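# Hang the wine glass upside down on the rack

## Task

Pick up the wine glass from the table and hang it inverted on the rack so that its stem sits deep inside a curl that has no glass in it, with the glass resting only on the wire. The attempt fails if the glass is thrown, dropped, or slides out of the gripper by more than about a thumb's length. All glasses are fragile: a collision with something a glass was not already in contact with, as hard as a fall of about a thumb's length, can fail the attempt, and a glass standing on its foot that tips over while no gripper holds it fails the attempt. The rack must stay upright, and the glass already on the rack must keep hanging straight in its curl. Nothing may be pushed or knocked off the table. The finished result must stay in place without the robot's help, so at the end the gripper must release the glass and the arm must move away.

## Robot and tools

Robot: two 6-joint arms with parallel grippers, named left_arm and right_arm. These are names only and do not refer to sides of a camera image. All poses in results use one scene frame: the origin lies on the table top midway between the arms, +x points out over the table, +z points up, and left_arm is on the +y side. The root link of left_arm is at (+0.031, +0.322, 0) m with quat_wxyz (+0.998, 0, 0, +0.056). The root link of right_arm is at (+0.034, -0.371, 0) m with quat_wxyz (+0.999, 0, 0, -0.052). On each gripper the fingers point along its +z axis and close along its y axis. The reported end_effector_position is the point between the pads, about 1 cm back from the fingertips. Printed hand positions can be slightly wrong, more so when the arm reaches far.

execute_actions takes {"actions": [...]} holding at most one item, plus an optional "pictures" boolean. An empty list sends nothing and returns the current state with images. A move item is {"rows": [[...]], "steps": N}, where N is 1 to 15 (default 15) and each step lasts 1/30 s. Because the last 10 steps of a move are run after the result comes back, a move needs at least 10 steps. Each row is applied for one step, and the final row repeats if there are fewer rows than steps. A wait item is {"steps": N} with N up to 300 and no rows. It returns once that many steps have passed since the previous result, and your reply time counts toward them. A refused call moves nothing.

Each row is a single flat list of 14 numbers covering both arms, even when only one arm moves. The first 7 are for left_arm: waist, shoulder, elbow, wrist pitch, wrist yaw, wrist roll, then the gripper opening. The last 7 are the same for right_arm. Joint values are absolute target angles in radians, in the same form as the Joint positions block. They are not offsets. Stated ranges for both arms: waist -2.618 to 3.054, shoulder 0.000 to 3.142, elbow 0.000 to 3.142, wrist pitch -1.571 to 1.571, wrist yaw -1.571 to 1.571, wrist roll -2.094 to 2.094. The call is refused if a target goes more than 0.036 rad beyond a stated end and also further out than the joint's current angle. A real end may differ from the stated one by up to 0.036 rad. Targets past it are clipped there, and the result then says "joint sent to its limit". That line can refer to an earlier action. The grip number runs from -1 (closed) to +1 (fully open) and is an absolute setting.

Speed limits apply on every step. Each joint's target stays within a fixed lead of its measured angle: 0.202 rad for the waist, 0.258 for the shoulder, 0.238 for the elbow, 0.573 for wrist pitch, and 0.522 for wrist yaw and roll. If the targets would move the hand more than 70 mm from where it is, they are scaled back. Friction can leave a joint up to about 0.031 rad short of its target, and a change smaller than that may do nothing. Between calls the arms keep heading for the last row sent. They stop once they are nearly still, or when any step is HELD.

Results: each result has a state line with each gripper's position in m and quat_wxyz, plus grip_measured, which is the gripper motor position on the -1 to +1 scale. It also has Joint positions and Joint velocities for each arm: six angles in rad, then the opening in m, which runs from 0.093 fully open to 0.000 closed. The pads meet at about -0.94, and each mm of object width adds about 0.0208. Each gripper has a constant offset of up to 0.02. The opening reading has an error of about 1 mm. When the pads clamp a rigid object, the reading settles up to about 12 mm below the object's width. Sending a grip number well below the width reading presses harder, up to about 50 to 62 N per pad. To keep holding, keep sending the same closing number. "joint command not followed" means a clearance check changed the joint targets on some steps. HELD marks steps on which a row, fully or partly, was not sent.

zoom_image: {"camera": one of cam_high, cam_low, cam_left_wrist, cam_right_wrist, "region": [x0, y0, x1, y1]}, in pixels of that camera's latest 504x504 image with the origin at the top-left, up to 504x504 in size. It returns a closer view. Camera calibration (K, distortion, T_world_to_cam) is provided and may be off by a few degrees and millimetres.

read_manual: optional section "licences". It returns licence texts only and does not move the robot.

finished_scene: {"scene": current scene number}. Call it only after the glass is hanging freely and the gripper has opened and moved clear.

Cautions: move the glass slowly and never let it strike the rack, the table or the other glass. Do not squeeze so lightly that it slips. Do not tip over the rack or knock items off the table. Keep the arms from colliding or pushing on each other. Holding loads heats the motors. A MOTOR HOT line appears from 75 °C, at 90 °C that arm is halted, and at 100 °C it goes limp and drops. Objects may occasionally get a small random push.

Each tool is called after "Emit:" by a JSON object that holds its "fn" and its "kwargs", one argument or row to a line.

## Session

Emit:
{"fn": "execute_actions", "kwargs": {
  "actions": []
}}

Scene clock: 0.00 s of 4800.00 s.
left_arm: end_effector_position=(+0.4498, +0.4185, +0.1163) grip_measured=+0.988 end_effector_quat_wxyz=(-0.368, +0.715, -0.544, +0.241) | right_arm: end_effector_position=(+0.1171, -0.6729, +0.2247) grip_measured=+1.000 end_effector_quat_wxyz=(+0.542, +0.557, +0.534, +0.333)
Joint positions: left_arm=[ 0.063  1.546  0.846  0.033 -0.13  -1.602  0.093] | right_arm=[-1.755  1.632  1.204 -1.306 -1.376 -0.379  0.093]
Joint velocities: left_arm=[-0.002  0.012 -0.002 -0.037 -0.007  0.051 -0.001] | right_arm=[-0.017 -0.017  0.017  0.022 -0.081 -0.037  0.   ]
Motor temperatures (°C, as the motors report them): left_arm=[22 23 25 25 24 25] | right_arm=[22 23 22 23 23 23]
camera_calibration (this result's frames):
cam_left_wrist: T_world_to_cam=[[0.578715, 0.137272, 0.803894, -0.417115], [-0.0596769, -0.975961, 0.209614, 0.451415], [0.813344, -0.169281, -0.556611, -0.152946], [0, 0, 0, 1]] pos_world=[0.392727, 0.471931, 0.155562]
cam_right_wrist: T_world_to_cam=[[-0.225271, -0.179881, -0.957547, 0.120634], [-0.202431, 0.970003, -0.134597, 0.745635], [0.953035, 0.163516, -0.254927, 0.131767], [0, 0, 0, 1]] pos_world=[0.0525363, -0.723115, 0.249464]

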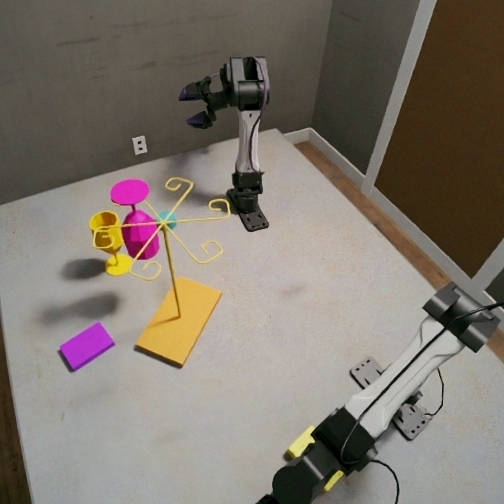

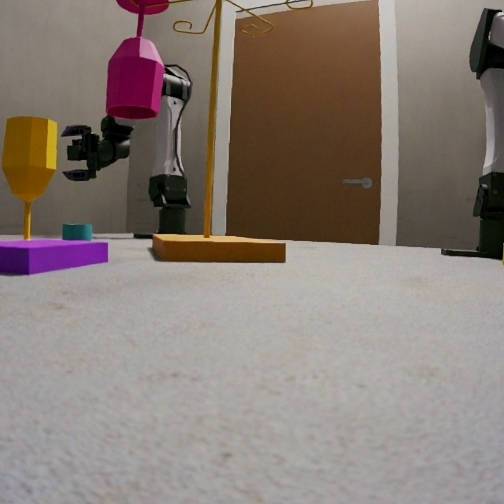

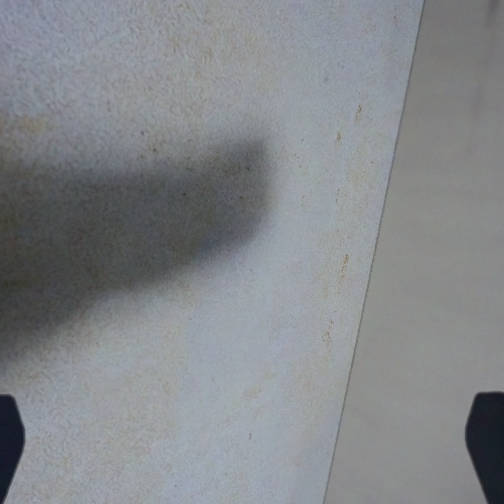

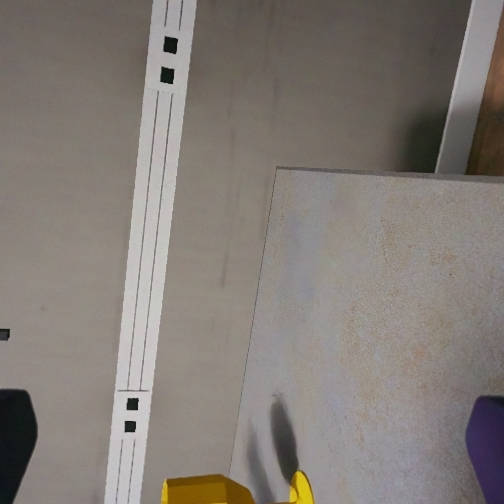

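Emit:
{"fn": "execute_actions", "kwargs": {
  "actions": [
    {"rows":[[0.06,1.55,0.85,0.03,-0.13,-1.6,1,-0.8,2.13,1.35,-0.77,-1.571,-1.571,1]]}
  ]
}}

Emit:
{"fn": "execute_actions", "kwargs": {
  "actions": [
    {"steps":35}
  ]
}}

Emit:
{"fn": "execute_actions", "kwargs": {
  "actions": [
    {"rows":[[0.06,1.55,0.85,0.03,-0.13,-1.6,1,-0.42,2.13,1.35,-0.77,-1.571,-1.571,1]]}
  ]
}}

Emit:
{"fn": "execute_actions", "kwargs": {
  "actions": [
    {"steps":20}
  ],
  "pictures": true
}}

Scene clock: 0.73 s of 4800.00 s.
left_arm: end_effector_position=(+0.4498, +0.4185, +0.1163) grip_measured=+0.988 end_effector_quat_wxyz=(-0.368, +0.715, -0.544, +0.241) | right_arm: end_effector_position=(+0.1706, -0.7215, +0.2019) grip_measured=+1.000 end_effector_quat_wxyz=(+0.624, +0.339, +0.656, +0.254)
Joint positions: left_arm=[ 0.063  1.546  0.846  0.033 -0.13  -1.602  0.093] | right_arm=[-1.558  1.867  1.326 -1.038 -1.479 -0.715  0.093]
Joint velocities: left_arm=[-0.002  0.012  0.007 -0.022 -0.037  0.022 -0.   ] | right_arm=[ 1.316  1.668  0.374  1.37  -0.476 -1.971  0.   ]
Motor temperatures (°C, as the motors report them): left_arm=[22 23 25 26 24 25] | right_arm=[22 23 22 23 23 23]
Steps of this call (steps 1 to 17: nothing new was sent; steps 18 to 22: the first 5 steps of this action). Readings (joint positions):
18: left_arm=[0.063 1.546 0.846 0.033 -0.130 -1.602] | right_arm=[-1.737 1.652 1.217 -1.278 -1.391 -0.434]
19: left_arm=[0.063 1.546 0.846 0.033 -0.130 -1.602] | right_arm=[-1.699 1.695 1.250 -1.216 -1.417 -0.503]
21: left_arm=[0.063 1.546 0.846 0.033 -0.130 -1.602] | right_arm=[-1.606 1.808 1.309 -1.089 -1.462 -0.645]
22: the state above

Scene clock: 1.90 s of 4800.00 s.
left_arm: end_effector_position=(+0.4498, +0.4185, +0.1163) grip_measured=+0.988 end_effector_quat_wxyz=(-0.368, +0.715, -0.544, +0.241) | right_arm: end_effector_position=(+0.3987, -0.5604, +0.1221) grip_measured=+1.000 end_effector_quat_wxyz=(+0.661, -0.223, +0.675, +0.241)
Joint positions: left_arm=[ 0.063  1.546  0.846  0.033 -0.13  -1.602  0.093] | right_arm=[-0.799  2.151  1.339 -0.782 -1.561 -1.563  0.093]
Joint velocities: left_arm=[ 0.002 -0.012  0.007 -0.007  0.022  0.037 -0.001] | right_arm=[ 0.002  0.002  0.017 -0.037 -0.007 -0.037  0.   ]
Motor temperatures (°C, as the motors report them): left_arm=[22 23 25 26 24 25] | right_arm=[22 23 22 23 23 23]
Kept back: nothing.
Steps of this call (steps 1 to 10: the last 10 steps of your previous action; steps 11 to 35: the robot went on to your last target). Readings (joint positions):
1: left_arm=[0.063 1.546 0.846 0.033 -0.130 -1.602] | right_arm=[-1.511 1.925 1.335 -0.995 -1.493 -0.783]
2: left_arm=[0.063 1.546 0.846 0.033 -0.130 -1.602] | right_arm=[-1.463 1.981 1.339 -0.958 -1.503 -0.855]
4: left_arm=[0.063 1.546 0.846 0.033 -0.130 -1.602] | right_arm=[-1.356 2.079 1.339 -0.896 -1.517 -1.024]
8: left_arm=[0.063 1.546 0.846 0.033 -0.130 -1.602] | right_arm=[-1.094 2.153 1.339 -0.823 -1.528 -1.319]
35: the state above

Scene clock: 2.07 s of 4800.00 s.
left_arm: end_effector_position=(+0.4498, +0.4185, +0.1163) grip_measured=+0.988 end_effector_quat_wxyz=(-0.368, +0.715, -0.544, +0.241) | right_arm: end_effector_position=(+0.4327, -0.4735, +0.1222) grip_measured=+1.000 end_effector_quat_wxyz=(+0.631, -0.301, +0.643, +0.312)
Joint positions: left_arm=[ 0.063  1.546  0.846  0.033 -0.13  -1.602  0.093] | right_arm=[-0.571  2.151  1.339 -0.773 -1.562 -1.563  0.093]
Joint velocities: left_arm=[ 0.007 -0.017  0.007  0.037 -0.007 -0.066 -0.001] | right_arm=[ 1.819 -0.027 -0.002  0.037 -0.007 -0.022  0.   ]
Motor temperatures (°C, as the motors report them): left_arm=[22 23 25 26 24 25] | right_arm=[22 23 22 23 23 23]
Steps of this call (steps 1 to 5: the first 5 steps of this action). Readings (joint positions):
1: left_arm=[0.063 1.546 0.846 0.033 -0.130 -1.602] | right_arm=[-0.782 2.151 1.339 -0.781 -1.562 -1.563]
2: left_arm=[0.063 1.546 0.846 0.033 -0.130 -1.602] | right_arm=[-0.747 2.151 1.339 -0.779 -1.562 -1.563]
4: left_arm=[0.063 1.546 0.846 0.033 -0.130 -1.602] | right_arm=[-0.636 2.151 1.339 -0.774 -1.562 -1.563]
5: the state above

Scene clock: 2.73 s of 4800.00 s.
left_arm: end_effector_position=(+0.4498, +0.4185, +0.1163) grip_measured=+0.988 end_effector_quat_wxyz=(-0.368, +0.715, -0.544, +0.241) | right_arm: end_effector_position=(+0.4438, -0.4121, +0.1222) grip_measured=+1.000 end_effector_quat_wxyz=(+0.606, -0.349, +0.618, +0.359)
Joint positions: left_arm=[ 0.063  1.546  0.846  0.033 -0.13  -1.602  0.093] | right_arm=[-0.419  2.151  1.339 -0.771 -1.562 -1.564  0.093]
Joint velocities: left_arm=[ 0.002 -0.002 -0.002 -0.007  0.037  0.007 -0.   ] | right_arm=[-0.002 -0.007 -0.007  0.022  0.022 -0.022  0.   ]
Motor temperatures (°C, as the motors report them): left_arm=[22 23 25 26 24 25] | right_arm=[22 24 22 23 24 23]
Kept back: nothing.
Steps of this call (steps 1 to 10: the last 10 steps of your previous action; steps 11 to 20: the robot went on to your last target). Readings (joint positions):
1: left_arm=[0.063 1.546 0.846 0.033 -0.130 -1.602] | right_arm=[-0.507 2.151 1.339 -0.771 -1.562 -1.564]
2: left_arm=[0.063 1.546 0.846 0.033 -0.130 -1.602] | right_arm=[-0.452 2.151 1.339 -0.771 -1.562 -1.564]
4: left_arm=[0.063 1.546 0.846 0.033 -0.130 -1.602] | right_arm=[-0.388 2.151 1.339 -0.771 -1.562 -1.564]
8: left_arm=[0.063 1.546 0.846 0.033 -0.130 -1.602] | right_arm=[-0.399 2.151 1.339 -0.771 -1.562 -1.564]
20: the state above
camera_calibration (this result's frames):
cam_left_wrist: T_world_to_cam=[[0.578715, 0.137272, 0.803894, -0.417115], [-0.0596769, -0.975961, 0.209614, 0.451415], [0.813344, -0.169281, -0.556611, -0.152946], [0, 0, 0, 1]] pos_world=[0.392727, 0.471931, 0.155562]
cam_right_wrist: T_world_to_cam=[[0.873342, -0.487106, 0.00113141, -0.588336], [-0.200954, -0.362408, -0.910098, 0.0900404], [0.443724, 0.794599, -0.414392, 0.257214], [0, 0, 0, 1]] pos_world=[0.41778, -0.458333, 0.189199]

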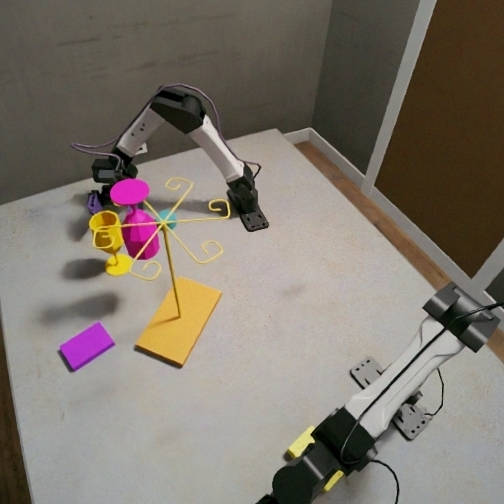

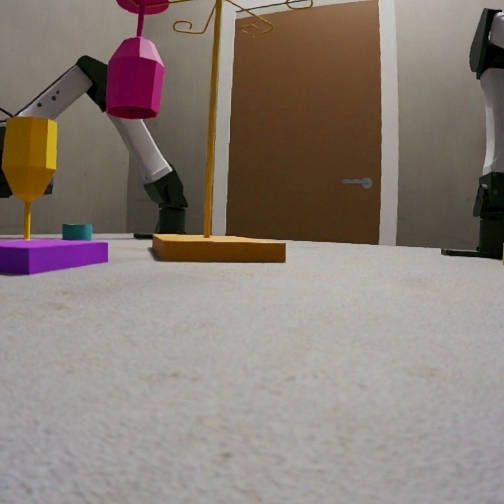

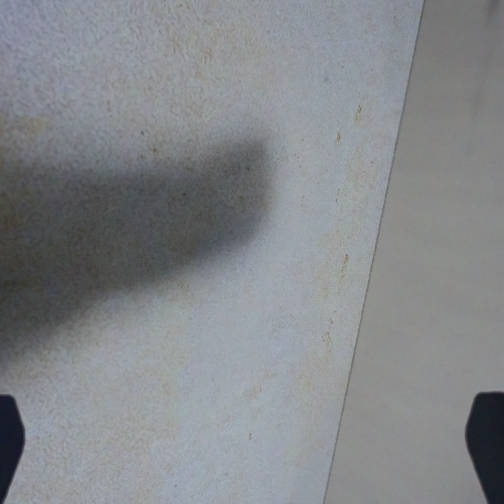

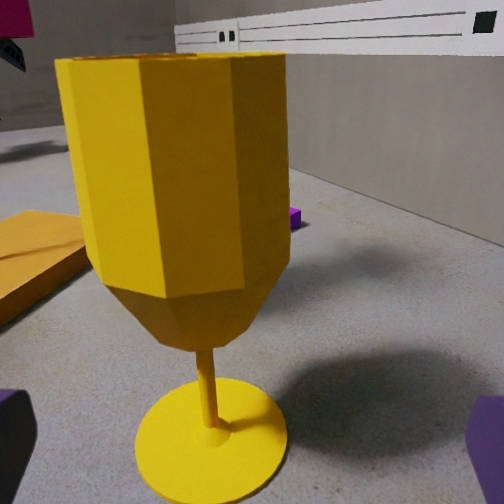

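Emit:
{"fn": "execute_actions", "kwargs": {
  "actions": [
    {"rows":[[0.06,1.55,0.85,0.03,-0.13,-1.6,1,-0.33,2.13,1.4,-0.92,-1.571,-1.68,1]]}
  ]
}}

Emit:
{"fn": "execute_actions", "kwargs": {
  "actions": [
    {"rows":[[0.06,1.55,0.85,0.03,-0.13,-1.6,1,-0.265,2.13,1.4,-0.73,-1.571,-1.5,1]]}
  ]
}}

Emit:
{"fn": "execute_actions", "kwargs": {
  "actions": [
    {"rows":[[0.06,1.55,0.85,0.03,-0.13,-1.6,1,-0.21,2.13,1.4,-0.58,-1.571,-1.35,1]]}
  ]
}}

Emit:
{"fn": "execute_actions", "kwargs": {
  "actions": [
    {"steps":12}
  ],
  "pictures": true
}}

Emit:
{"fn": "zoom_image", "kwargs": {
  "camera": "cam_high",
  "region": [70,120,260,300]
}}

Scene clock: 3.33 s of 4800.00 s.
left_arm: end_effector_position=(+0.4498, +0.4185, +0.1163) grip_measured=+0.988 end_effector_quat_wxyz=(-0.368, +0.715, -0.544, +0.241) | right_arm: end_effector_position=(+0.4478, -0.3798, +0.1334) grip_measured=+1.000 end_effector_quat_wxyz=(+0.597, -0.383, +0.597, +0.374)
Joint positions: left_arm=[ 0.063  1.546  0.846  0.033 -0.13  -1.602  0.093] | right_arm=[-0.338  2.147  1.381 -0.86  -1.564 -1.636  0.093]
Joint velocities: left_arm=[ 0.002  0.002 -0.012  0.022  0.007 -0.022 -0.   ] | right_arm=[ 0.413 -0.046  0.1   -0.286 -0.051 -0.286  0.   ]
Motor temperatures (°C, as the motors report them): left_arm=[22 23 26 26 24 25] | right_arm=[22 24 22 23 24 23]
Steps of this call (steps 1 to 13: the robot went on to your last target; steps 14 to 18: the first 5 steps of this action). Readings (joint positions):
14: left_arm=[0.063 1.546 0.846 0.033 -0.130 -1.602] | right_arm=[-0.411 2.151 1.347 -0.794 -1.562 -1.583]
15: left_arm=[0.063 1.546 0.846 0.033 -0.130 -1.602] | right_arm=[-0.396 2.151 1.358 -0.818 -1.562 -1.600]
17: left_arm=[0.063 1.546 0.846 0.033 -0.130 -1.602] | right_arm=[-0.355 2.148 1.377 -0.849 -1.564 -1.627]
18: the state above

Scene clock: 3.83 s of 4800.00 s.
left_arm: end_effector_position=(+0.4498, +0.4185, +0.1163) grip_measured=+0.988 end_effector_quat_wxyz=(-0.368, +0.715, -0.544, +0.241) | right_arm: end_effector_position=(+0.4522, -0.3548, +0.1343) grip_measured=+1.000 end_effector_quat_wxyz=(+0.584, -0.400, +0.586, +0.396)
Joint positions: left_arm=[ 0.063  1.546  0.846  0.033 -0.13  -1.602  0.093] | right_arm=[-0.273  2.146  1.383 -0.797 -1.565 -1.562  0.093]
Joint velocities: left_arm=[-0.002 -0.027 -0.002 -0.022 -0.037  0.037  0.   ] | right_arm=[ 0.261  0.012  0.002  0.374 -0.022  0.344  0.   ]
Motor temperatures (°C, as the motors report them): left_arm=[22 23 26 26 24 25] | right_arm=[22 24 22 23 24 23]
Steps of this call (steps 1 to 10: the last 10 steps of your previous action; steps 11 to 15: the first 5 steps of this action). Readings (joint positions):
11: left_arm=[0.063 1.546 0.846 0.033 -0.130 -1.602] | right_arm=[-0.318 2.146 1.383 -0.884 -1.565 -1.642]
12: left_arm=[0.063 1.546 0.846 0.033 -0.130 -1.602] | right_arm=[-0.309 2.146 1.383 -0.853 -1.565 -1.615]
14: left_arm=[0.063 1.546 0.846 0.033 -0.130 -1.602] | right_arm=[-0.284 2.146 1.383 -0.811 -1.565 -1.576]
15: the state above

Scene clock: 4.33 s of 4800.00 s.
left_arm: end_effector_position=(+0.4498, +0.4185, +0.1163) grip_measured=+0.988 end_effector_quat_wxyz=(-0.368, +0.715, -0.544, +0.241) | right_arm: end_effector_position=(+0.4615, -0.3356, +0.1354) grip_measured=+1.000 end_effector_quat_wxyz=(+0.573, -0.415, +0.575, +0.411)
Joint positions: left_arm=[ 0.063  1.546  0.846  0.033 -0.13  -1.602  0.093] | right_arm=[-0.219  2.146  1.383 -0.645 -1.566 -1.41   0.093]
Joint velocities: left_arm=[ 0.002  0.002  0.012 -0.037  0.007  0.007 -0.   ] | right_arm=[ 0.222 -0.007 -0.002  0.315 -0.037  0.33   0.   ]
Motor temperatures (°C, as the motors report them): left_arm=[22 23 26 26 24 25] | right_arm=[22 24 22 23 24 23]
Steps of this call (steps 1 to 10: the last 10 steps of your previous action; steps 11 to 15: the first 5 steps of this action). Readings (joint positions):
11: left_arm=[0.063 1.546 0.846 0.033 -0.130 -1.602] | right_arm=[-0.259 2.146 1.383 -0.727 -1.565 -1.486]
12: left_arm=[0.063 1.546 0.846 0.033 -0.130 -1.602] | right_arm=[-0.250 2.146 1.383 -0.698 -1.565 -1.460]
14: left_arm=[0.063 1.546 0.846 0.033 -0.130 -1.602] | right_arm=[-0.228 2.146 1.383 -0.657 -1.566 -1.423]
15: the state above

Scene clock: 4.73 s of 4800.00 s.
left_arm: end_effector_position=(+0.4498, +0.4185, +0.1163) grip_measured=+0.988 end_effector_quat_wxyz=(-0.368, +0.715, -0.544, +0.241) | right_arm: end_effector_position=(+0.4645, -0.3325, +0.1361) grip_measured=+1.000 end_effector_quat_wxyz=(+0.571, -0.418, +0.573, +0.414)
Joint positions: left_arm=[ 0.063  1.546  0.846  0.033 -0.13  -1.602  0.093] | right_arm=[-0.209  2.146  1.383 -0.596 -1.566 -1.361  0.093]
Joint velocities: left_arm=[-0.012 -0.002  0.002  0.007 -0.066  0.007 -0.   ] | right_arm=[-0.007  0.002 -0.002  0.022  0.022 -0.007  0.   ]
Motor temperatures (°C, as the motors report them): left_arm=[22 23 26 26 24 25] | right_arm=[22 24 22 23 24 23]
Kept back: nothing.
Steps of this call (steps 1 to 10: the last 10 steps of your previous action; steps 11 to 12: the robot went on to your last target). Readings (joint positions):
1: left_arm=[0.063 1.546 0.846 0.033 -0.130 -1.602] | right_arm=[-0.213 2.146 1.383 -0.634 -1.566 -1.399]
2: left_arm=[0.063 1.546 0.846 0.033 -0.130 -1.602] | right_arm=[-0.210 2.146 1.383 -0.625 -1.566 -1.391]
4: left_arm=[0.063 1.546 0.846 0.033 -0.130 -1.602] | right_arm=[-0.209 2.146 1.383 -0.613 -1.566 -1.379]
8: left_arm=[0.063 1.546 0.846 0.033 -0.130 -1.602] | right_arm=[-0.209 2.146 1.383 -0.601 -1.566 -1.366]
12: the state above
camera_calibration (this result's frames):
cam_left_wrist: T_world_to_cam=[[0.578715, 0.137272, 0.803894, -0.417115], [-0.0596769, -0.975961, 0.209614, 0.451415], [0.813344, -0.169281, -0.556611, -0.152946], [0, 0, 0, 1]] pos_world=[0.392727, 0.471931, 0.155562]
cam_right_wrist: T_world_to_cam=[[0.955162, -0.295136, 0.02368, -0.544928], [-0.100949, -0.399801, -0.911026, 0.0769078], [0.278344, 0.867787, -0.411668, 0.2913], [0, 0, 0, 1]] pos_world=[0.447177, -0.382867, 0.202888]

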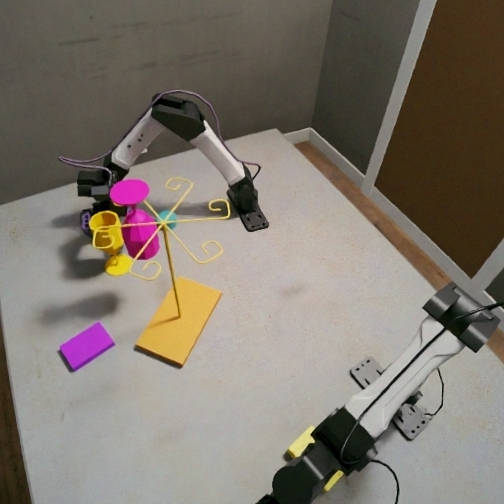

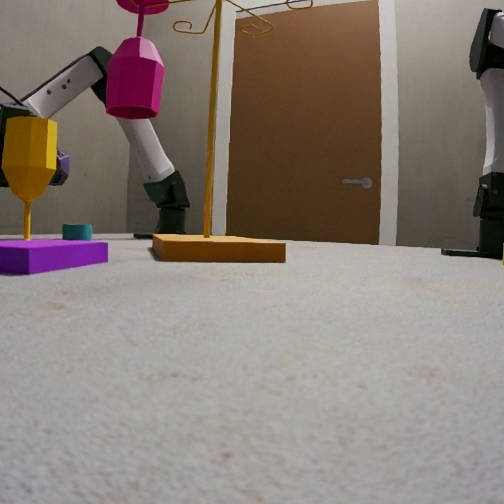

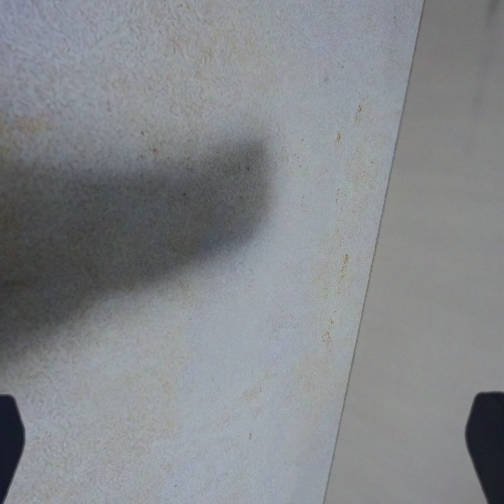

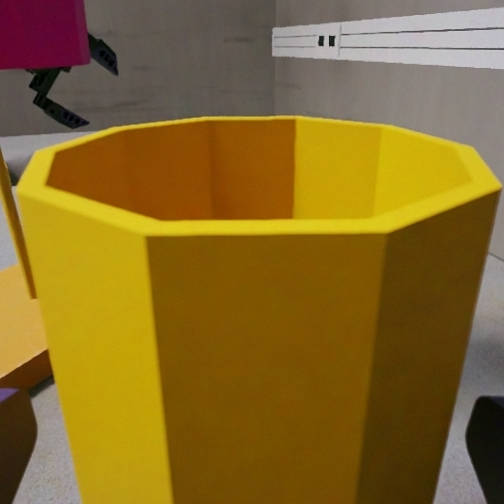

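Region (70, 120, 260, 300) of cam_high's 504x504 image, scaled by 2.653, with more detail than that image has; it fills the top 477 rows of this view, and the rest is white.

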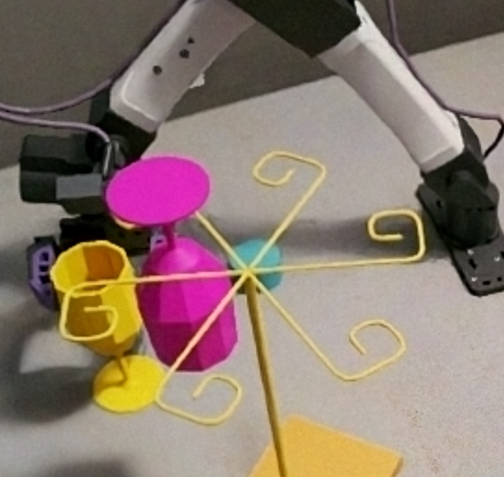

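Emit:
{"fn": "execute_actions", "kwargs": {
  "actions": [
    {"rows":[[0.06,1.55,0.85,0.03,-0.13,-1.6,1,-0.16,2.13,1.4,-0.43,-1.571,-1.2,1]]}
  ]
}}

Emit:
{"fn": "execute_actions", "kwargs": {
  "actions": [
    {"rows":[[0.06,1.55,0.85,0.03,-0.13,-1.6,1,-0.16,2.13,1.4,-0.43,-1.571,-1.2,0.2]]}
  ]
}}

Emit:
{"fn": "execute_actions", "kwargs": {
  "actions": [
    {"rows":[[0.06,1.55,0.85,0.03,-0.13,-1.6,1,-0.3,1.95,1.4,-0.6,-1.571,-1.2,0.2]]}
  ]
}}

Emit:
{"fn": "execute_actions", "kwargs": {
  "actions": [
    {"rows":[[0.06,1.55,0.85,0.03,-0.13,-1.6,1,-0.9,1.46,1.13,-1.23,-1.571,-1.571,0.2]]}
  ]
}}

Emit:
{"fn": "execute_actions", "kwargs": {
  "actions": [
    {"steps":30}
  ]
}}

Emit:
{"fn": "execute_actions", "kwargs": {
  "actions": [
    {"rows":[[0.06,1.55,0.85,0.03,-0.13,-1.6,1,-0.9,1.3,1.0,-1.27,1.571,-1.571,0.2]]}
  ]
}}

Emit:
{"fn": "execute_actions", "kwargs": {
  "actions": [
    {"steps":70}
  ]
}}

Emit:
{"fn": "execute_actions", "kwargs": {
  "actions": [
    {"rows":[[0.06,1.55,0.85,0.03,-0.13,-1.6,1,1.55,1.3,0.95,-1.23,1.571,-1.571,0.2]]}
  ]
}}

Emit:
{"fn": "execute_actions", "kwargs": {
  "actions": [
    {"steps":60}
  ]
}}

Emit:
{"fn": "execute_actions", "kwargs": {
  "actions": [
    {"rows":[[0.06,1.55,0.85,0.03,-0.13,-1.6,1,1.55,1.46,1.13,-1.23,1.571,-1.571,0.2]]}
  ]
}}

Emit:
{"fn": "execute_actions", "kwargs": {
  "actions": [
    {"steps":15}
  ],
  "pictures": true
}}

Emit:
{"fn": "zoom_image", "kwargs": {
  "camera": "cam_high",
  "region": [70,120,260,300]
}}

Scene clock: 6.73 s of 4800.00 s.
left_arm: end_effector_position=(+0.4498, +0.4185, +0.1163) grip_measured=+0.988 end_effector_quat_wxyz=(-0.368, +0.715, -0.544, +0.241) | right_arm: end_effector_position=(+0.4698, -0.3174, +0.1382) grip_measured=+1.000 end_effector_quat_wxyz=(+0.563, -0.429, +0.564, +0.425)
Joint positions: left_arm=[ 0.063  1.546  0.846  0.033 -0.13  -1.602  0.093] | right_arm=[-0.169  2.146  1.383 -0.493 -1.566 -1.258  0.093]
Joint velocities: left_arm=[-0.022  0.012 -0.017 -0.022  0.037 -0.051  0.   ] | right_arm=[ 0.193  0.002 -0.002  0.3    0.051  0.388  0.   ]
Motor temperatures (°C, as the motors report them): left_arm=[22 24 26 27 24 25] | right_arm=[22 25 23 23 24 23]
Steps of this call (steps 1 to 30: the robot went on to your last target; steps 31 to 55: nothing new was sent; steps 56 to 60: the first 5 steps of this action). Readings (joint positions):
56: left_arm=[0.063 1.546 0.846 0.033 -0.130 -1.602] | right_arm=[-0.205 2.146 1.383 -0.573 -1.566 -1.332]
57: left_arm=[0.063 1.546 0.846 0.033 -0.130 -1.602] | right_arm=[-0.197 2.146 1.383 -0.546 -1.566 -1.307]
59: left_arm=[0.063 1.546 0.846 0.033 -0.130 -1.602] | right_arm=[-0.178 2.146 1.383 -0.506 -1.566 -1.271]
60: the state above

Scene clock: 7.23 s of 4800.00 s.
left_arm: end_effector_position=(+0.4498, +0.4185, +0.1163) grip_measured=+0.988 end_effector_quat_wxyz=(-0.368, +0.715, -0.544, +0.241) | right_arm: end_effector_position=(+0.4725, -0.3142, +0.1395) grip_measured=+0.533 end_effector_quat_wxyz=(+0.561, -0.431, +0.562, +0.429)
Joint positions: left_arm=[ 0.063  1.546  0.846  0.033 -0.13  -1.602  0.093] | right_arm=[-0.16   2.146  1.383 -0.445 -1.567 -1.209  0.071]
Joint velocities: left_arm=[-0.012  0.002 -0.012  0.037  0.037 -0.037  0.   ] | right_arm=[-0.007  0.007 -0.007  0.051 -0.037  0.007 -0.002]
Motor temperatures (°C, as the motors report them): left_arm=[22 24 26 27 24 25] | right_arm=[22 25 23 23 24 23]
Steps of this call (steps 1 to 10: the last 10 steps of your previous action; steps 11 to 15: the first 5 steps of this action). Readings (joint positions):
11: left_arm=[0.063 1.546 0.846 0.033 -0.130 -1.602] | right_arm=[-0.160 2.146 1.383 -0.447 -1.566 -1.211]
12: left_arm=[0.063 1.546 0.846 0.033 -0.130 -1.602] | right_arm=[-0.160 2.146 1.383 -0.446 -1.567 -1.210]
14: left_arm=[0.063 1.546 0.846 0.033 -0.130 -1.602] | right_arm=[-0.160 2.146 1.383 -0.445 -1.567 -1.209]
15: the state above

Scene clock: 7.73 s of 4800.00 s.
left_arm: end_effector_position=(+0.4498, +0.4185, +0.1163) grip_measured=+0.988 end_effector_quat_wxyz=(-0.368, +0.715, -0.544, +0.241) | right_arm: end_effector_position=(+0.4638, -0.3597, +0.1870) grip_measured=+0.533 end_effector_quat_wxyz=(+0.589, -0.410, +0.583, +0.380)
Joint positions: left_arm=[ 0.063  1.546  0.846  0.033 -0.13  -1.602  0.093] | right_arm=[-0.274  2.007  1.38  -0.539 -1.554 -1.207  0.071]
Joint velocities: left_arm=[-0.002 -0.012  0.012 -0.007 -0.066 -0.051 -0.001] | right_arm=[-0.813 -0.979  0.066 -0.3   -0.081 -0.095 -0.001]
Motor temperatures (°C, as the motors report them): left_arm=[22 24 26 27 24 25] | right_arm=[22 25 23 23 24 23]
Steps of this call (steps 1 to 10: the last 10 steps of your previous action; steps 11 to 15: the first 5 steps of this action). Readings (joint positions):
11: left_arm=[0.063 1.546 0.846 0.033 -0.130 -1.602] | right_arm=[-0.169 2.133 1.382 -0.460 -1.562 -1.208]
12: left_arm=[0.063 1.546 0.846 0.033 -0.130 -1.602] | right_arm=[-0.187 2.110 1.379 -0.490 -1.555 -1.207]
14: left_arm=[0.063 1.546 0.846 0.033 -0.130 -1.602] | right_arm=[-0.245 2.042 1.379 -0.528 -1.553 -1.207]
15: the state above

Scene clock: 8.23 s of 4800.00 s.
left_arm: end_effector_position=(+0.4498, +0.4185, +0.1163) grip_measured=+0.988 end_effector_quat_wxyz=(-0.368, +0.715, -0.544, +0.241) | right_arm: end_effector_position=(+0.3895, -0.4066, +0.2237) grip_measured=+0.533 end_effector_quat_wxyz=(+0.612, -0.323, +0.637, +0.339)
Joint positions: left_arm=[ 0.063  1.546  0.846  0.033 -0.13  -1.602  0.093] | right_arm=[-0.488  1.731  1.194 -0.881 -1.55  -1.381  0.071]
Joint velocities: left_arm=[ 0.007  0.007  0.002 -0.095  0.037 -0.066 -0.   ] | right_arm=[-1.575 -1.551 -0.838 -1.707  0.095 -0.842 -0.   ]
Motor temperatures (°C, as the motors report them): left_arm=[22 24 26 27 24 25] | right_arm=[22 26 23 23 24 23]
Steps of this call (steps 1 to 10: the last 10 steps of your previous action; steps 11 to 15: the first 5 steps of this action). Readings (joint positions):
11: left_arm=[0.063 1.546 0.846 0.033 -0.130 -1.602] | right_arm=[-0.318 1.925 1.374 -0.616 -1.558 -1.244]
12: left_arm=[0.063 1.546 0.846 0.033 -0.130 -1.602] | right_arm=[-0.345 1.883 1.323 -0.679 -1.555 -1.283]
14: left_arm=[0.063 1.546 0.846 0.033 -0.130 -1.602] | right_arm=[-0.434 1.784 1.228 -0.819 -1.552 -1.351]
15: the state above

Scene clock: 9.23 s of 4800.00 s.
left_arm: end_effector_position=(+0.4498, +0.4185, +0.1163) grip_measured=+0.988 end_effector_quat_wxyz=(-0.368, +0.715, -0.544, +0.241) | right_arm: end_effector_position=(+0.3064, -0.4878, +0.2825) grip_measured=+0.533 end_effector_quat_wxyz=(+0.680, -0.207, +0.679, +0.183)
Joint positions: left_arm=[ 0.063  1.546  0.846  0.033 -0.13  -1.602  0.093] | right_arm=[-0.907  1.454  1.143 -1.219 -1.562 -1.563  0.071]
Joint velocities: left_arm=[-0.002  0.007 -0.002  0.007  0.051  0.007  0.001] | right_arm=[-0.002 -0.012 -0.022 -0.066 -0.051  0.007 -0.   ]
Motor temperatures (°C, as the motors report them): left_arm=[22 24 26 27 24 25] | right_arm=[22 26 23 23 24 23]
Kept back: nothing.
Steps of this call (steps 1 to 10: the last 10 steps of your previous action; steps 11 to 30: the robot went on to your last target). Readings (joint positions):
1: left_arm=[0.063 1.546 0.846 0.033 -0.130 -1.602] | right_arm=[-0.546 1.675 1.171 -0.935 -1.548 -1.407]
2: left_arm=[0.063 1.546 0.846 0.033 -0.130 -1.602] | right_arm=[-0.609 1.617 1.157 -0.985 -1.548 -1.433]
4: left_arm=[0.063 1.546 0.846 0.033 -0.130 -1.602] | right_arm=[-0.757 1.515 1.151 -1.070 -1.551 -1.480]
8: left_arm=[0.063 1.546 0.846 0.033 -0.130 -1.602] | right_arm=[-0.910 1.454 1.150 -1.154 -1.562 -1.530]
30: the state above

Scene clock: 9.40 s of 4800.00 s.
left_arm: end_effector_position=(+0.4498, +0.4185, +0.1163) grip_measured=+0.988 end_effector_quat_wxyz=(-0.368, +0.715, -0.544, +0.241) | right_arm: end_effector_position=(+0.2706, -0.4665, +0.2011) grip_measured=+0.533 end_effector_quat_wxyz=(+0.497, -0.239, +0.823, +0.139)
Joint positions: left_arm=[ 0.063  1.546  0.846  0.033 -0.13  -1.602  0.093] | right_arm=[-0.905  1.316  1.016 -1.257 -1.084 -1.565  0.071]
Joint velocities: left_arm=[ 0.002 -0.002 -0.012 -0.037 -0.037  0.095 -0.   ] | right_arm=[ 0.017 -0.242 -0.193 -0.271  2.85   0.022  0.   ]
Motor temperatures (°C, as the motors report them): left_arm=[22 24 26 27 24 25] | right_arm=[22 26 23 23 24 23]
Steps of this call (steps 1 to 5: the first 5 steps of this action). Readings (joint positions):
1: left_arm=[0.063 1.546 0.846 0.033 -0.130 -1.602] | right_arm=[-0.907 1.433 1.123 -1.209 -1.496 -1.564]
2: left_arm=[0.063 1.546 0.846 0.033 -0.130 -1.602] | right_arm=[-0.907 1.393 1.082 -1.212 -1.391 -1.565]
4: left_arm=[0.063 1.546 0.846 0.033 -0.130 -1.602] | right_arm=[-0.905 1.329 1.025 -1.245 -1.186 -1.565]
5: the state above

Scene clock: 11.73 s of 4800.00 s.
left_arm: end_effector_position=(+0.4498, +0.4185, +0.1163) grip_measured=+0.988 end_effector_quat_wxyz=(-0.368, +0.715, -0.544, +0.241) | right_arm: end_effector_position=(+0.0010, -0.6334, +0.2736) grip_measured=+0.533 end_effector_quat_wxyz=(+0.665, +0.196, -0.693, +0.197)
Joint positions: left_arm=[ 0.063  1.546  0.846  0.033 -0.13  -1.602  0.093] | right_arm=[-0.905  1.312  1.012 -1.265  1.534 -1.565  0.071]
Joint velocities: left_arm=[-0.007 -0.012  0.007 -0.007 -0.022  0.051  0.001] | right_arm=[-0.007 -0.002  0.007  0.081 -0.081 -0.022  0.001]
Motor temperatures (°C, as the motors report them): left_arm=[22 24 27 28 24 25] | right_arm=[22 26 23 23 24 23]
joint sent to its limit (right arm) — the command would take joint 5 (wrist yaw) past its upper limit, so that joint was sent only as far as its limit.
Kept back: nothing.
Steps of this call (steps 1 to 10: the last 10 steps of your previous action; steps 11 to 60: the robot went on to your last target; steps 61 to 70: nothing new was sent). Readings (joint positions):
1: left_arm=[0.063 1.546 0.846 0.033 -0.130 -1.602] | right_arm=[-0.905 1.312 1.013 -1.263 -0.983 -1.565]
2: left_arm=[0.063 1.546 0.846 0.033 -0.130 -1.602] | right_arm=[-0.905 1.312 1.012 -1.264 -0.882 -1.565]
4: left_arm=[0.063 1.546 0.846 0.033 -0.130 -1.602] | right_arm=[-0.905 1.312 1.012 -1.265 -0.680 -1.565]
8: left_arm=[0.063 1.546 0.846 0.033 -0.130 -1.602] | right_arm=[-0.905 1.312 1.012 -1.265 -0.281 -1.565]
70: the state above
All arms were judged still, so your last target was given up. Only a new action makes them travel on or press farther. Fingers that are still opening or closing keep moving.

Scene clock: 11.90 s of 4800.00 s.
left_arm: end_effector_position=(+0.4498, +0.4185, +0.1163) grip_measured=+0.988 end_effector_quat_wxyz=(-0.368, +0.715, -0.544, +0.241) | right_arm: end_effector_position=(+0.0853, -0.6276, +0.2632) grip_measured=+0.533 end_effector_quat_wxyz=(+0.630, +0.315, -0.645, +0.296)
Joint positions: left_arm=[ 0.063  1.546  0.846  0.033 -0.13  -1.602  0.093] | right_arm=[-0.573  1.309  0.965 -1.247  1.54  -1.566  0.071]
Joint velocities: left_arm=[-0.002 -0.002  0.022 -0.007  0.022 -0.051 -0.001] | right_arm=[ 2.195  0.002 -0.076  0.081  0.022 -0.066  0.   ]
Motor temperatures (°C, as the motors report them): left_arm=[22 24 27 28 24 25] | right_arm=[22 25 23 23 24 23]
joint sent to its limit (right arm) — the command would take joint 5 (wrist yaw) past its upper limit, so that joint was sent only as far as its limit.
Steps of this call (steps 1 to 5: the first 5 steps of this action). Readings (joint positions):
1: left_arm=[0.063 1.546 0.846 0.033 -0.130 -1.602] | right_arm=[-0.873 1.310 1.004 -1.262 1.538 -1.565]
2: left_arm=[0.063 1.546 0.846 0.033 -0.130 -1.602] | right_arm=[-0.804 1.309 0.991 -1.258 1.540 -1.565]
4: left_arm=[0.063 1.546 0.846 0.033 -0.130 -1.602] | right_arm=[-0.650 1.309 0.969 -1.249 1.540 -1.565]
5: the state above

Scene clock: 13.90 s of 4800.00 s.
left_arm: end_effector_position=(+0.4498, +0.4185, +0.1163) grip_measured=+0.988 end_effector_quat_wxyz=(-0.368, +0.715, -0.544, +0.241) | right_arm: end_effector_position=(+0.2265, -0.1908, +0.2630) grip_measured=+0.534 end_effector_quat_wxyz=(+0.042, +0.716, -0.047, +0.695)
Joint positions: left_arm=[ 0.063  1.546  0.846  0.033 -0.13  -1.602  0.093] | right_arm=[ 1.549  1.309  0.963 -1.225  1.541 -1.566  0.071]
Joint velocities: left_arm=[-0.002 -0.017 -0.007 -0.037  0.007  0.125 -0.   ] | right_arm=[-0.012 -0.007 -0.012 -0.037 -0.051  0.007 -0.001]
Motor temperatures (°C, as the motors report them): left_arm=[22 24 27 28 24 25] | right_arm=[22 25 23 23 24 23]
joint sent to its limit (right arm) — the command would take joint 5 (wrist yaw) past its upper limit, so that joint was sent only as far as its limit.
Kept back: nothing.
Steps of this call (steps 1 to 10: the last 10 steps of your previous action; steps 11 to 45: the robot went on to your last target; steps 46 to 60: nothing new was sent). Readings (joint positions):
1: left_arm=[0.063 1.546 0.846 0.033 -0.130 -1.602] | right_arm=[-0.497 1.309 0.963 -1.244 1.539 -1.566]
2: left_arm=[0.063 1.546 0.846 0.033 -0.130 -1.602] | right_arm=[-0.420 1.309 0.963 -1.241 1.539 -1.566]
4: left_arm=[0.063 1.546 0.846 0.033 -0.130 -1.602] | right_arm=[-0.267 1.309 0.963 -1.236 1.540 -1.566]
8: left_arm=[0.063 1.546 0.846 0.033 -0.130 -1.602] | right_arm=[0.040 1.309 0.963 -1.232 1.540 -1.566]
60: the state above
All arms were judged still, so your last target was given up. Only a new action makes them travel on or press farther. Fingers that are still opening or closing keep moving.

Scene clock: 14.07 s of 4800.00 s.
left_arm: end_effector_position=(+0.4498, +0.4185, +0.1163) grip_measured=+0.988 end_effector_quat_wxyz=(-0.368, +0.715, -0.544, +0.241) | right_arm: end_effector_position=(+0.2312, -0.1546, +0.2724) grip_measured=+0.534 end_effector_quat_wxyz=(+0.039, +0.716, -0.050, +0.696)
Joint positions: left_arm=[ 0.063  1.546  0.846  0.033 -0.13  -1.602  0.093] | right_arm=[ 1.548  1.446  1.11  -1.226  1.542 -1.566  0.071]
Joint velocities: left_arm=[-0.002 -0.012  0.007  0.007  0.051 -0.007  0.   ] | right_arm=[-0.002  0.271  0.115  0.007 -0.022  0.066 -0.   ]
Motor temperatures (°C, as the motors report them): left_arm=[22 24 27 28 24 25] | right_arm=[22 25 23 23 24 23]
joint sent to its limit (right arm) — the command would take joint 5 (wrist yaw) past its upper limit, so that joint was sent only as far as its limit.
Steps of this call (steps 1 to 5: the first 5 steps of this action). Readings (joint positions):
1: left_arm=[0.063 1.546 0.846 0.033 -0.130 -1.602] | right_arm=[1.548 1.330 0.989 -1.245 1.536 -1.566]
2: left_arm=[0.063 1.546 0.846 0.033 -0.130 -1.602] | right_arm=[1.548 1.370 1.036 -1.249 1.537 -1.566]
4: left_arm=[0.063 1.546 0.846 0.033 -0.130 -1.602] | right_arm=[1.548 1.433 1.101 -1.231 1.542 -1.566]
5: the state above

Scene clock: 14.57 s of 4800.00 s.
left_arm: end_effector_position=(+0.4498, +0.4185, +0.1163) grip_measured=+0.988 end_effector_quat_wxyz=(-0.368, +0.715, -0.544, +0.241) | right_arm: end_effector_position=(+0.2314, -0.1533, +0.2710) grip_measured=+0.534 end_effector_quat_wxyz=(+0.041, +0.716, -0.048, +0.695)
Joint positions: left_arm=[ 0.063  1.546  0.846  0.033 -0.13  -1.602  0.093] | right_arm=[ 1.548  1.454  1.111 -1.225  1.542 -1.566  0.071]
Joint velocities: left_arm=[ 0.002 -0.007  0.012 -0.081 -0.066  0.037 -0.   ] | right_arm=[-0.007 -0.007  0.007  0.007 -0.095 -0.037 -0.001]
Motor temperatures (°C, as the motors report them): left_arm=[22 24 27 28 24 25] | right_arm=[22 25 23 23 24 23]
joint sent to its limit (right arm) — the command would take joint 5 (wrist yaw) past its upper limit, so that joint was sent only as far as its limit.
Kept back: nothing.
Steps of this call (steps 1 to 10: the last 10 steps of your previous action; steps 11 to 15: the robot went on to your last target). Readings (joint positions):
1: left_arm=[0.063 1.546 0.846 0.033 -0.130 -1.602] | right_arm=[1.548 1.452 1.111 -1.225 1.542 -1.566]
2: left_arm=[0.063 1.546 0.846 0.033 -0.130 -1.602] | right_arm=[1.548 1.454 1.111 -1.225 1.542 -1.566]
4: left_arm=[0.063 1.546 0.846 0.033 -0.130 -1.602] | right_arm=[1.548 1.454 1.111 -1.225 1.542 -1.566]
8: left_arm=[0.063 1.546 0.846 0.033 -0.130 -1.602] | right_arm=[1.548 1.454 1.111 -1.225 1.542 -1.566]
15: the state above
All arms were judged still, so your last target was given up. Only a new action makes them travel on or press farther. Fingers that are still opening or closing keep moving.
camera_calibration (this result's frames):
cam_left_wrist: T_world_to_cam=[[0.578715, 0.137272, 0.803894, -0.417115], [-0.0596769, -0.975961, 0.209614, 0.451415], [0.813344, -0.169281, -0.556611, -0.152946], [0, 0, 0, 1]] pos_world=[0.392727, 0.471931, 0.155562]
cam_right_wrist: T_world_to_cam=[[0.138854, 0.990214, -0.0139785, 0.123575], [-0.374633, 0.065589, 0.92485, -0.114913], [0.916717, -0.123182, 0.380074, -0.257944], [0, 0, 0, 1]] pos_world=[0.176252, -0.146603, 0.206043]

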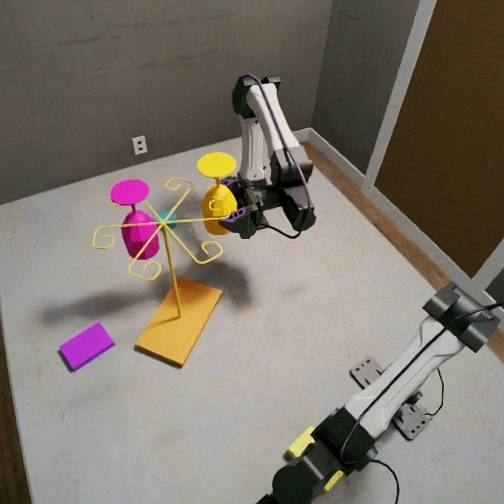

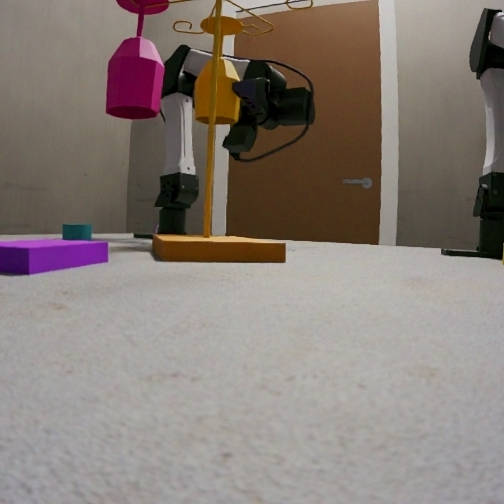

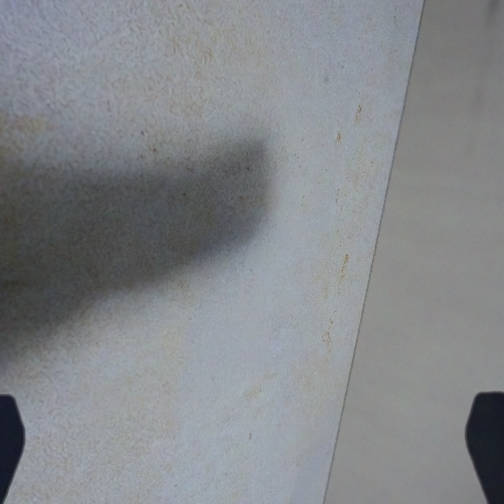

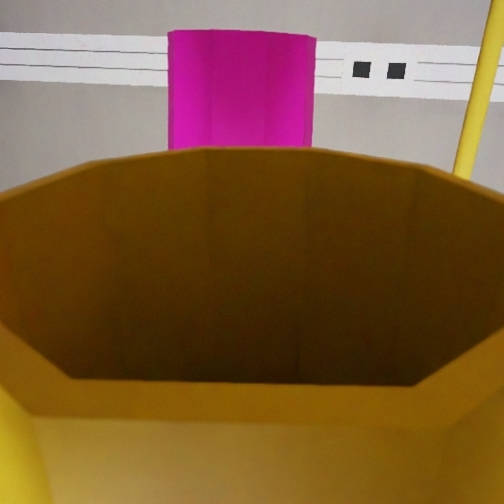

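Region (70, 120, 260, 300) of cam_high's 504x504 image, scaled by 2.653, with more detail than that image has; it fills the top 477 rows of this view, and the rest is white.

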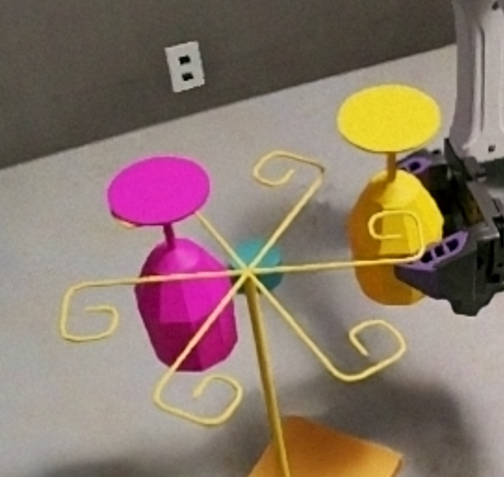

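Emit:
{"fn": "execute_actions", "kwargs": {
  "actions": [
    {"rows":[[0.06,1.55,0.85,0.03,-0.13,-1.6,1,1.44,1.62,1.3,-1.24,1.571,-1.571,0.2]]}
  ]
}}

Emit:
{"fn": "execute_actions", "kwargs": {
  "actions": [
    {"rows":[[0.06,1.55,0.85,0.03,-0.13,-1.6,1,1.39,1.76,1.46,-1.26,1.571,-1.571,0.2]]}
  ]
}}

Emit:
{"fn": "execute_actions", "kwargs": {
  "actions": [
    {"rows":[[0.06,1.55,0.85,0.03,-0.13,-1.6,1,1.375,1.88,1.6,-1.28,1.571,-1.571,0.2]]}
  ]
}}

Emit:
{"fn": "execute_actions", "kwargs": {
  "actions": [
    {"steps":15}
  ],
  "pictures": true
}}

Emit:
{"fn": "zoom_image", "kwargs": {
  "camera": "cam_high",
  "region": [70,120,260,300]
}}

Emit:
{"fn": "zoom_image", "kwargs": {
  "camera": "cam_low",
  "region": [160,0,320,70]
}}

Scene clock: 15.47 s of 4800.00 s.
left_arm: end_effector_position=(+0.4498, +0.4185, +0.1163) grip_measured=+0.988 end_effector_quat_wxyz=(-0.368, +0.715, -0.544, +0.241) | right_arm: end_effector_position=(+0.2618, -0.1342, +0.2768) grip_measured=+0.534 end_effector_quat_wxyz=(+0.073, +0.712, -0.088, +0.693)
Joint positions: left_arm=[ 0.063  1.546  0.846  0.033 -0.13  -1.602  0.093] | right_arm=[ 1.446  1.606  1.279 -1.23   1.543 -1.568  0.071]
Joint velocities: left_arm=[ 0.012 -0.007  0.007 -0.037  0.051 -0.022 -0.001] | right_arm=[-0.178  0.32   0.095  0.037 -0.007  0.037 -0.001]
Motor temperatures (°C, as the motors report them): left_arm=[22 25 27 28 24 25] | right_arm=[22 25 23 23 24 23]
joint sent to its limit (right arm) — the command would take joint 5 (wrist yaw) past its upper limit, so that joint was sent only as far as its limit.
Steps of this call (steps 1 to 22: nothing new was sent; steps 23 to 27: the first 5 steps of this action). Readings (joint positions):
23: left_arm=[0.063 1.546 0.846 0.033 -0.130 -1.602] | right_arm=[1.533 1.478 1.143 -1.248 1.536 -1.567]
24: left_arm=[0.063 1.546 0.846 0.033 -0.130 -1.602] | right_arm=[1.502 1.523 1.200 -1.252 1.537 -1.568]
26: left_arm=[0.063 1.546 0.846 0.033 -0.130 -1.602] | right_arm=[1.456 1.590 1.271 -1.234 1.543 -1.568]
27: the state above

Scene clock: 15.97 s of 4800.00 s.
left_arm: end_effector_position=(+0.4498, +0.4185, +0.1163) grip_measured=+0.988 end_effector_quat_wxyz=(-0.368, +0.715, -0.544, +0.241) | right_arm: end_effector_position=(+0.2832, -0.1099, +0.2784) grip_measured=+0.534 end_effector_quat_wxyz=(+0.089, +0.709, -0.106, +0.692)
Joint positions: left_arm=[ 0.063  1.546  0.846  0.033 -0.13  -1.602  0.093] | right_arm=[ 1.397  1.745  1.439 -1.247  1.543 -1.568  0.071]
Joint velocities: left_arm=[ 0.002 -0.017 -0.002 -0.066 -0.037  0.081 -0.001] | right_arm=[-0.1    0.276  0.071 -0.066 -0.066  0.022  0.   ]
Motor temperatures (°C, as the motors report them): left_arm=[22 25 27 28 24 25] | right_arm=[22 25 23 23 24 23]
joint sent to its limit (right arm) — the command would take joint 5 (wrist yaw) past its upper limit, so that joint was sent only as far as its limit.
Steps of this call (steps 1 to 10: the last 10 steps of your previous action; steps 11 to 15: the first 5 steps of this action). Readings (joint positions):
11: left_arm=[0.063 1.546 0.846 0.033 -0.130 -1.602] | right_arm=[1.436 1.638 1.311 -1.256 1.537 -1.568]
12: left_arm=[0.063 1.546 0.846 0.033 -0.130 -1.602] | right_arm=[1.423 1.675 1.366 -1.261 1.539 -1.568]
14: left_arm=[0.063 1.546 0.846 0.033 -0.130 -1.602] | right_arm=[1.402 1.731 1.431 -1.248 1.543 -1.568]
15: the state above

Scene clock: 16.47 s of 4800.00 s.
left_arm: end_effector_position=(+0.4498, +0.4185, +0.1163) grip_measured=+0.988 end_effector_quat_wxyz=(-0.368, +0.715, -0.544, +0.241) | right_arm: end_effector_position=(+0.2956, -0.0839, +0.2763) grip_measured=+0.534 end_effector_quat_wxyz=(+0.094, +0.708, -0.111, +0.691)
Joint positions: left_arm=[ 0.063  1.546  0.846  0.033 -0.13  -1.602  0.093] | right_arm=[ 1.383  1.863  1.578 -1.267  1.543 -1.569  0.071]
Joint velocities: left_arm=[-0.022  0.007 -0.007  0.022 -0.051 -0.022  0.   ] | right_arm=[-0.022  0.252  0.037  0.007  0.051  0.007 -0.   ]
Motor temperatures (°C, as the motors report them): left_arm=[22 25 27 28 24 25] | right_arm=[22 25 23 23 24 23]
joint sent to its limit (right arm) — the command would take joint 5 (wrist yaw) past its upper limit, so that joint was sent only as far as its limit.
Steps of this call (steps 1 to 10: the last 10 steps of your previous action; steps 11 to 15: the first 5 steps of this action). Readings (joint positions):
11: left_arm=[0.063 1.546 0.846 0.033 -0.130 -1.602] | right_arm=[1.393 1.774 1.468 -1.272 1.539 -1.569]
12: left_arm=[0.063 1.546 0.846 0.033 -0.130 -1.602] | right_arm=[1.389 1.806 1.516 -1.276 1.540 -1.569]
14: left_arm=[0.063 1.546 0.846 0.033 -0.130 -1.602] | right_arm=[1.384 1.852 1.572 -1.267 1.543 -1.569]
15: the state above

Scene clock: 16.97 s of 4800.00 s.
left_arm: end_effector_position=(+0.4498, +0.4185, +0.1163) grip_measured=+0.988 end_effector_quat_wxyz=(-0.368, +0.715, -0.544, +0.241) | right_arm: end_effector_position=(+0.2963, -0.0822, +0.2721) grip_measured=+0.534 end_effector_quat_wxyz=(+0.099, +0.709, -0.106, +0.690)
Joint positions: left_arm=[ 0.063  1.546  0.846  0.033 -0.13  -1.602  0.093] | right_arm=[ 1.383  1.876  1.578 -1.269  1.543 -1.569  0.071]
Joint velocities: left_arm=[-0.007 -0.017 -0.032 -0.066  0.007 -0.022 -0.   ] | right_arm=[-0.007 -0.002 -0.012  0.022  0.022 -0.066  0.   ]
Motor temperatures (°C, as the motors report them): left_arm=[22 25 27 28 24 25] | right_arm=[22 25 23 23 24 23]
joint sent to its limit (right arm) — the command would take joint 5 (wrist yaw) past its upper limit, so that joint was sent only as far as its limit.
Kept back: nothing.
Steps of this call (steps 1 to 10: the last 10 steps of your previous action; steps 11 to 15: the robot went on to your last target). Readings (joint positions):
1: left_arm=[0.063 1.546 0.846 0.033 -0.130 -1.602] | right_arm=[1.383 1.870 1.578 -1.267 1.543 -1.569]
2: left_arm=[0.063 1.546 0.846 0.033 -0.130 -1.602] | right_arm=[1.383 1.874 1.578 -1.268 1.543 -1.569]
4: left_arm=[0.063 1.546 0.846 0.033 -0.130 -1.602] | right_arm=[1.383 1.876 1.578 -1.268 1.543 -1.569]
8: left_arm=[0.063 1.546 0.846 0.033 -0.130 -1.602] | right_arm=[1.383 1.876 1.578 -1.269 1.543 -1.569]
15: the state above
camera_calibration (this result's frames):
cam_left_wrist: T_world_to_cam=[[0.578715, 0.137272, 0.803894, -0.417115], [-0.0596769, -0.975961, 0.209614, 0.451415], [0.813344, -0.169281, -0.556611, -0.152946], [0, 0, 0, 1]] pos_world=[0.392727, 0.471931, 0.155562]
cam_right_wrist: T_world_to_cam=[[0.299371, 0.953998, -0.016241, -0.00574764], [-0.359888, 0.128667, 0.924081, -0.095297], [0.883661, -0.270798, 0.381852, -0.311893], [0, 0, 0, 1]] pos_world=[0.243032, -0.0667154, 0.207066]

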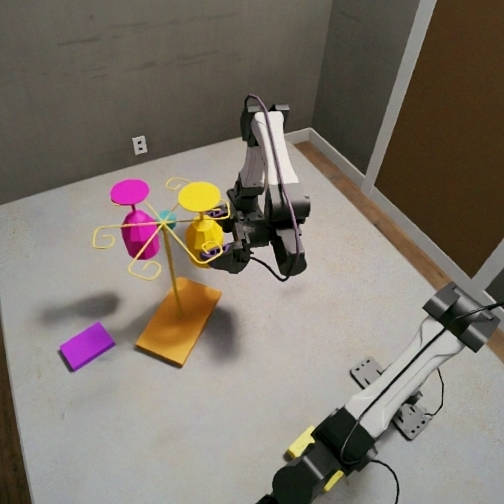

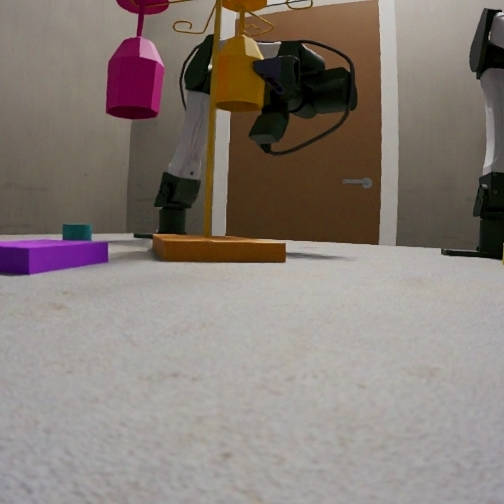

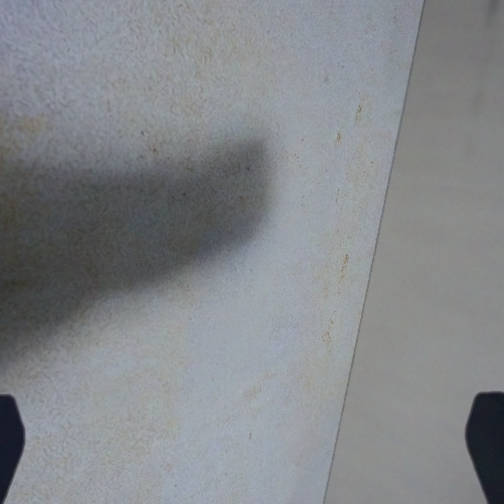

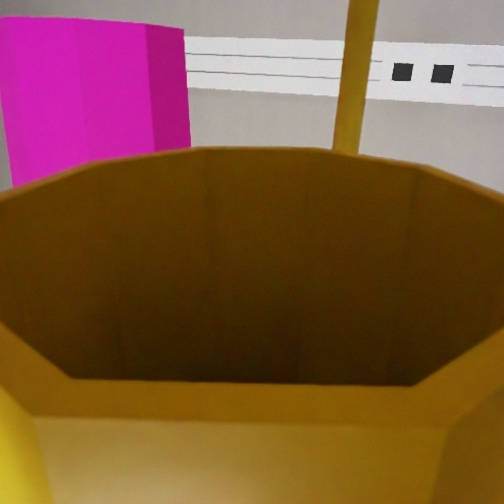

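Region (70, 120, 260, 300) of cam_high's 504x504 image, scaled by 2.653, with more detail than that image has; it fills the top 477 rows of this view, and the rest is white.

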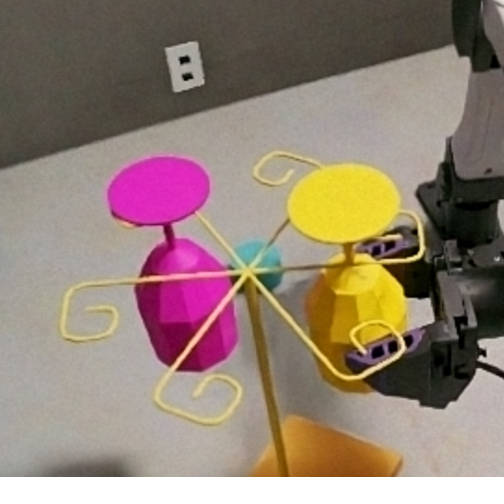

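Region (160, 0, 320, 70) of cam_low's 504x504 image, scaled by 3.150, with more detail than that image has; it fills the top 220 rows of this view, and the rest is white.

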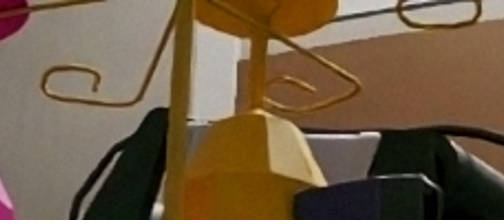

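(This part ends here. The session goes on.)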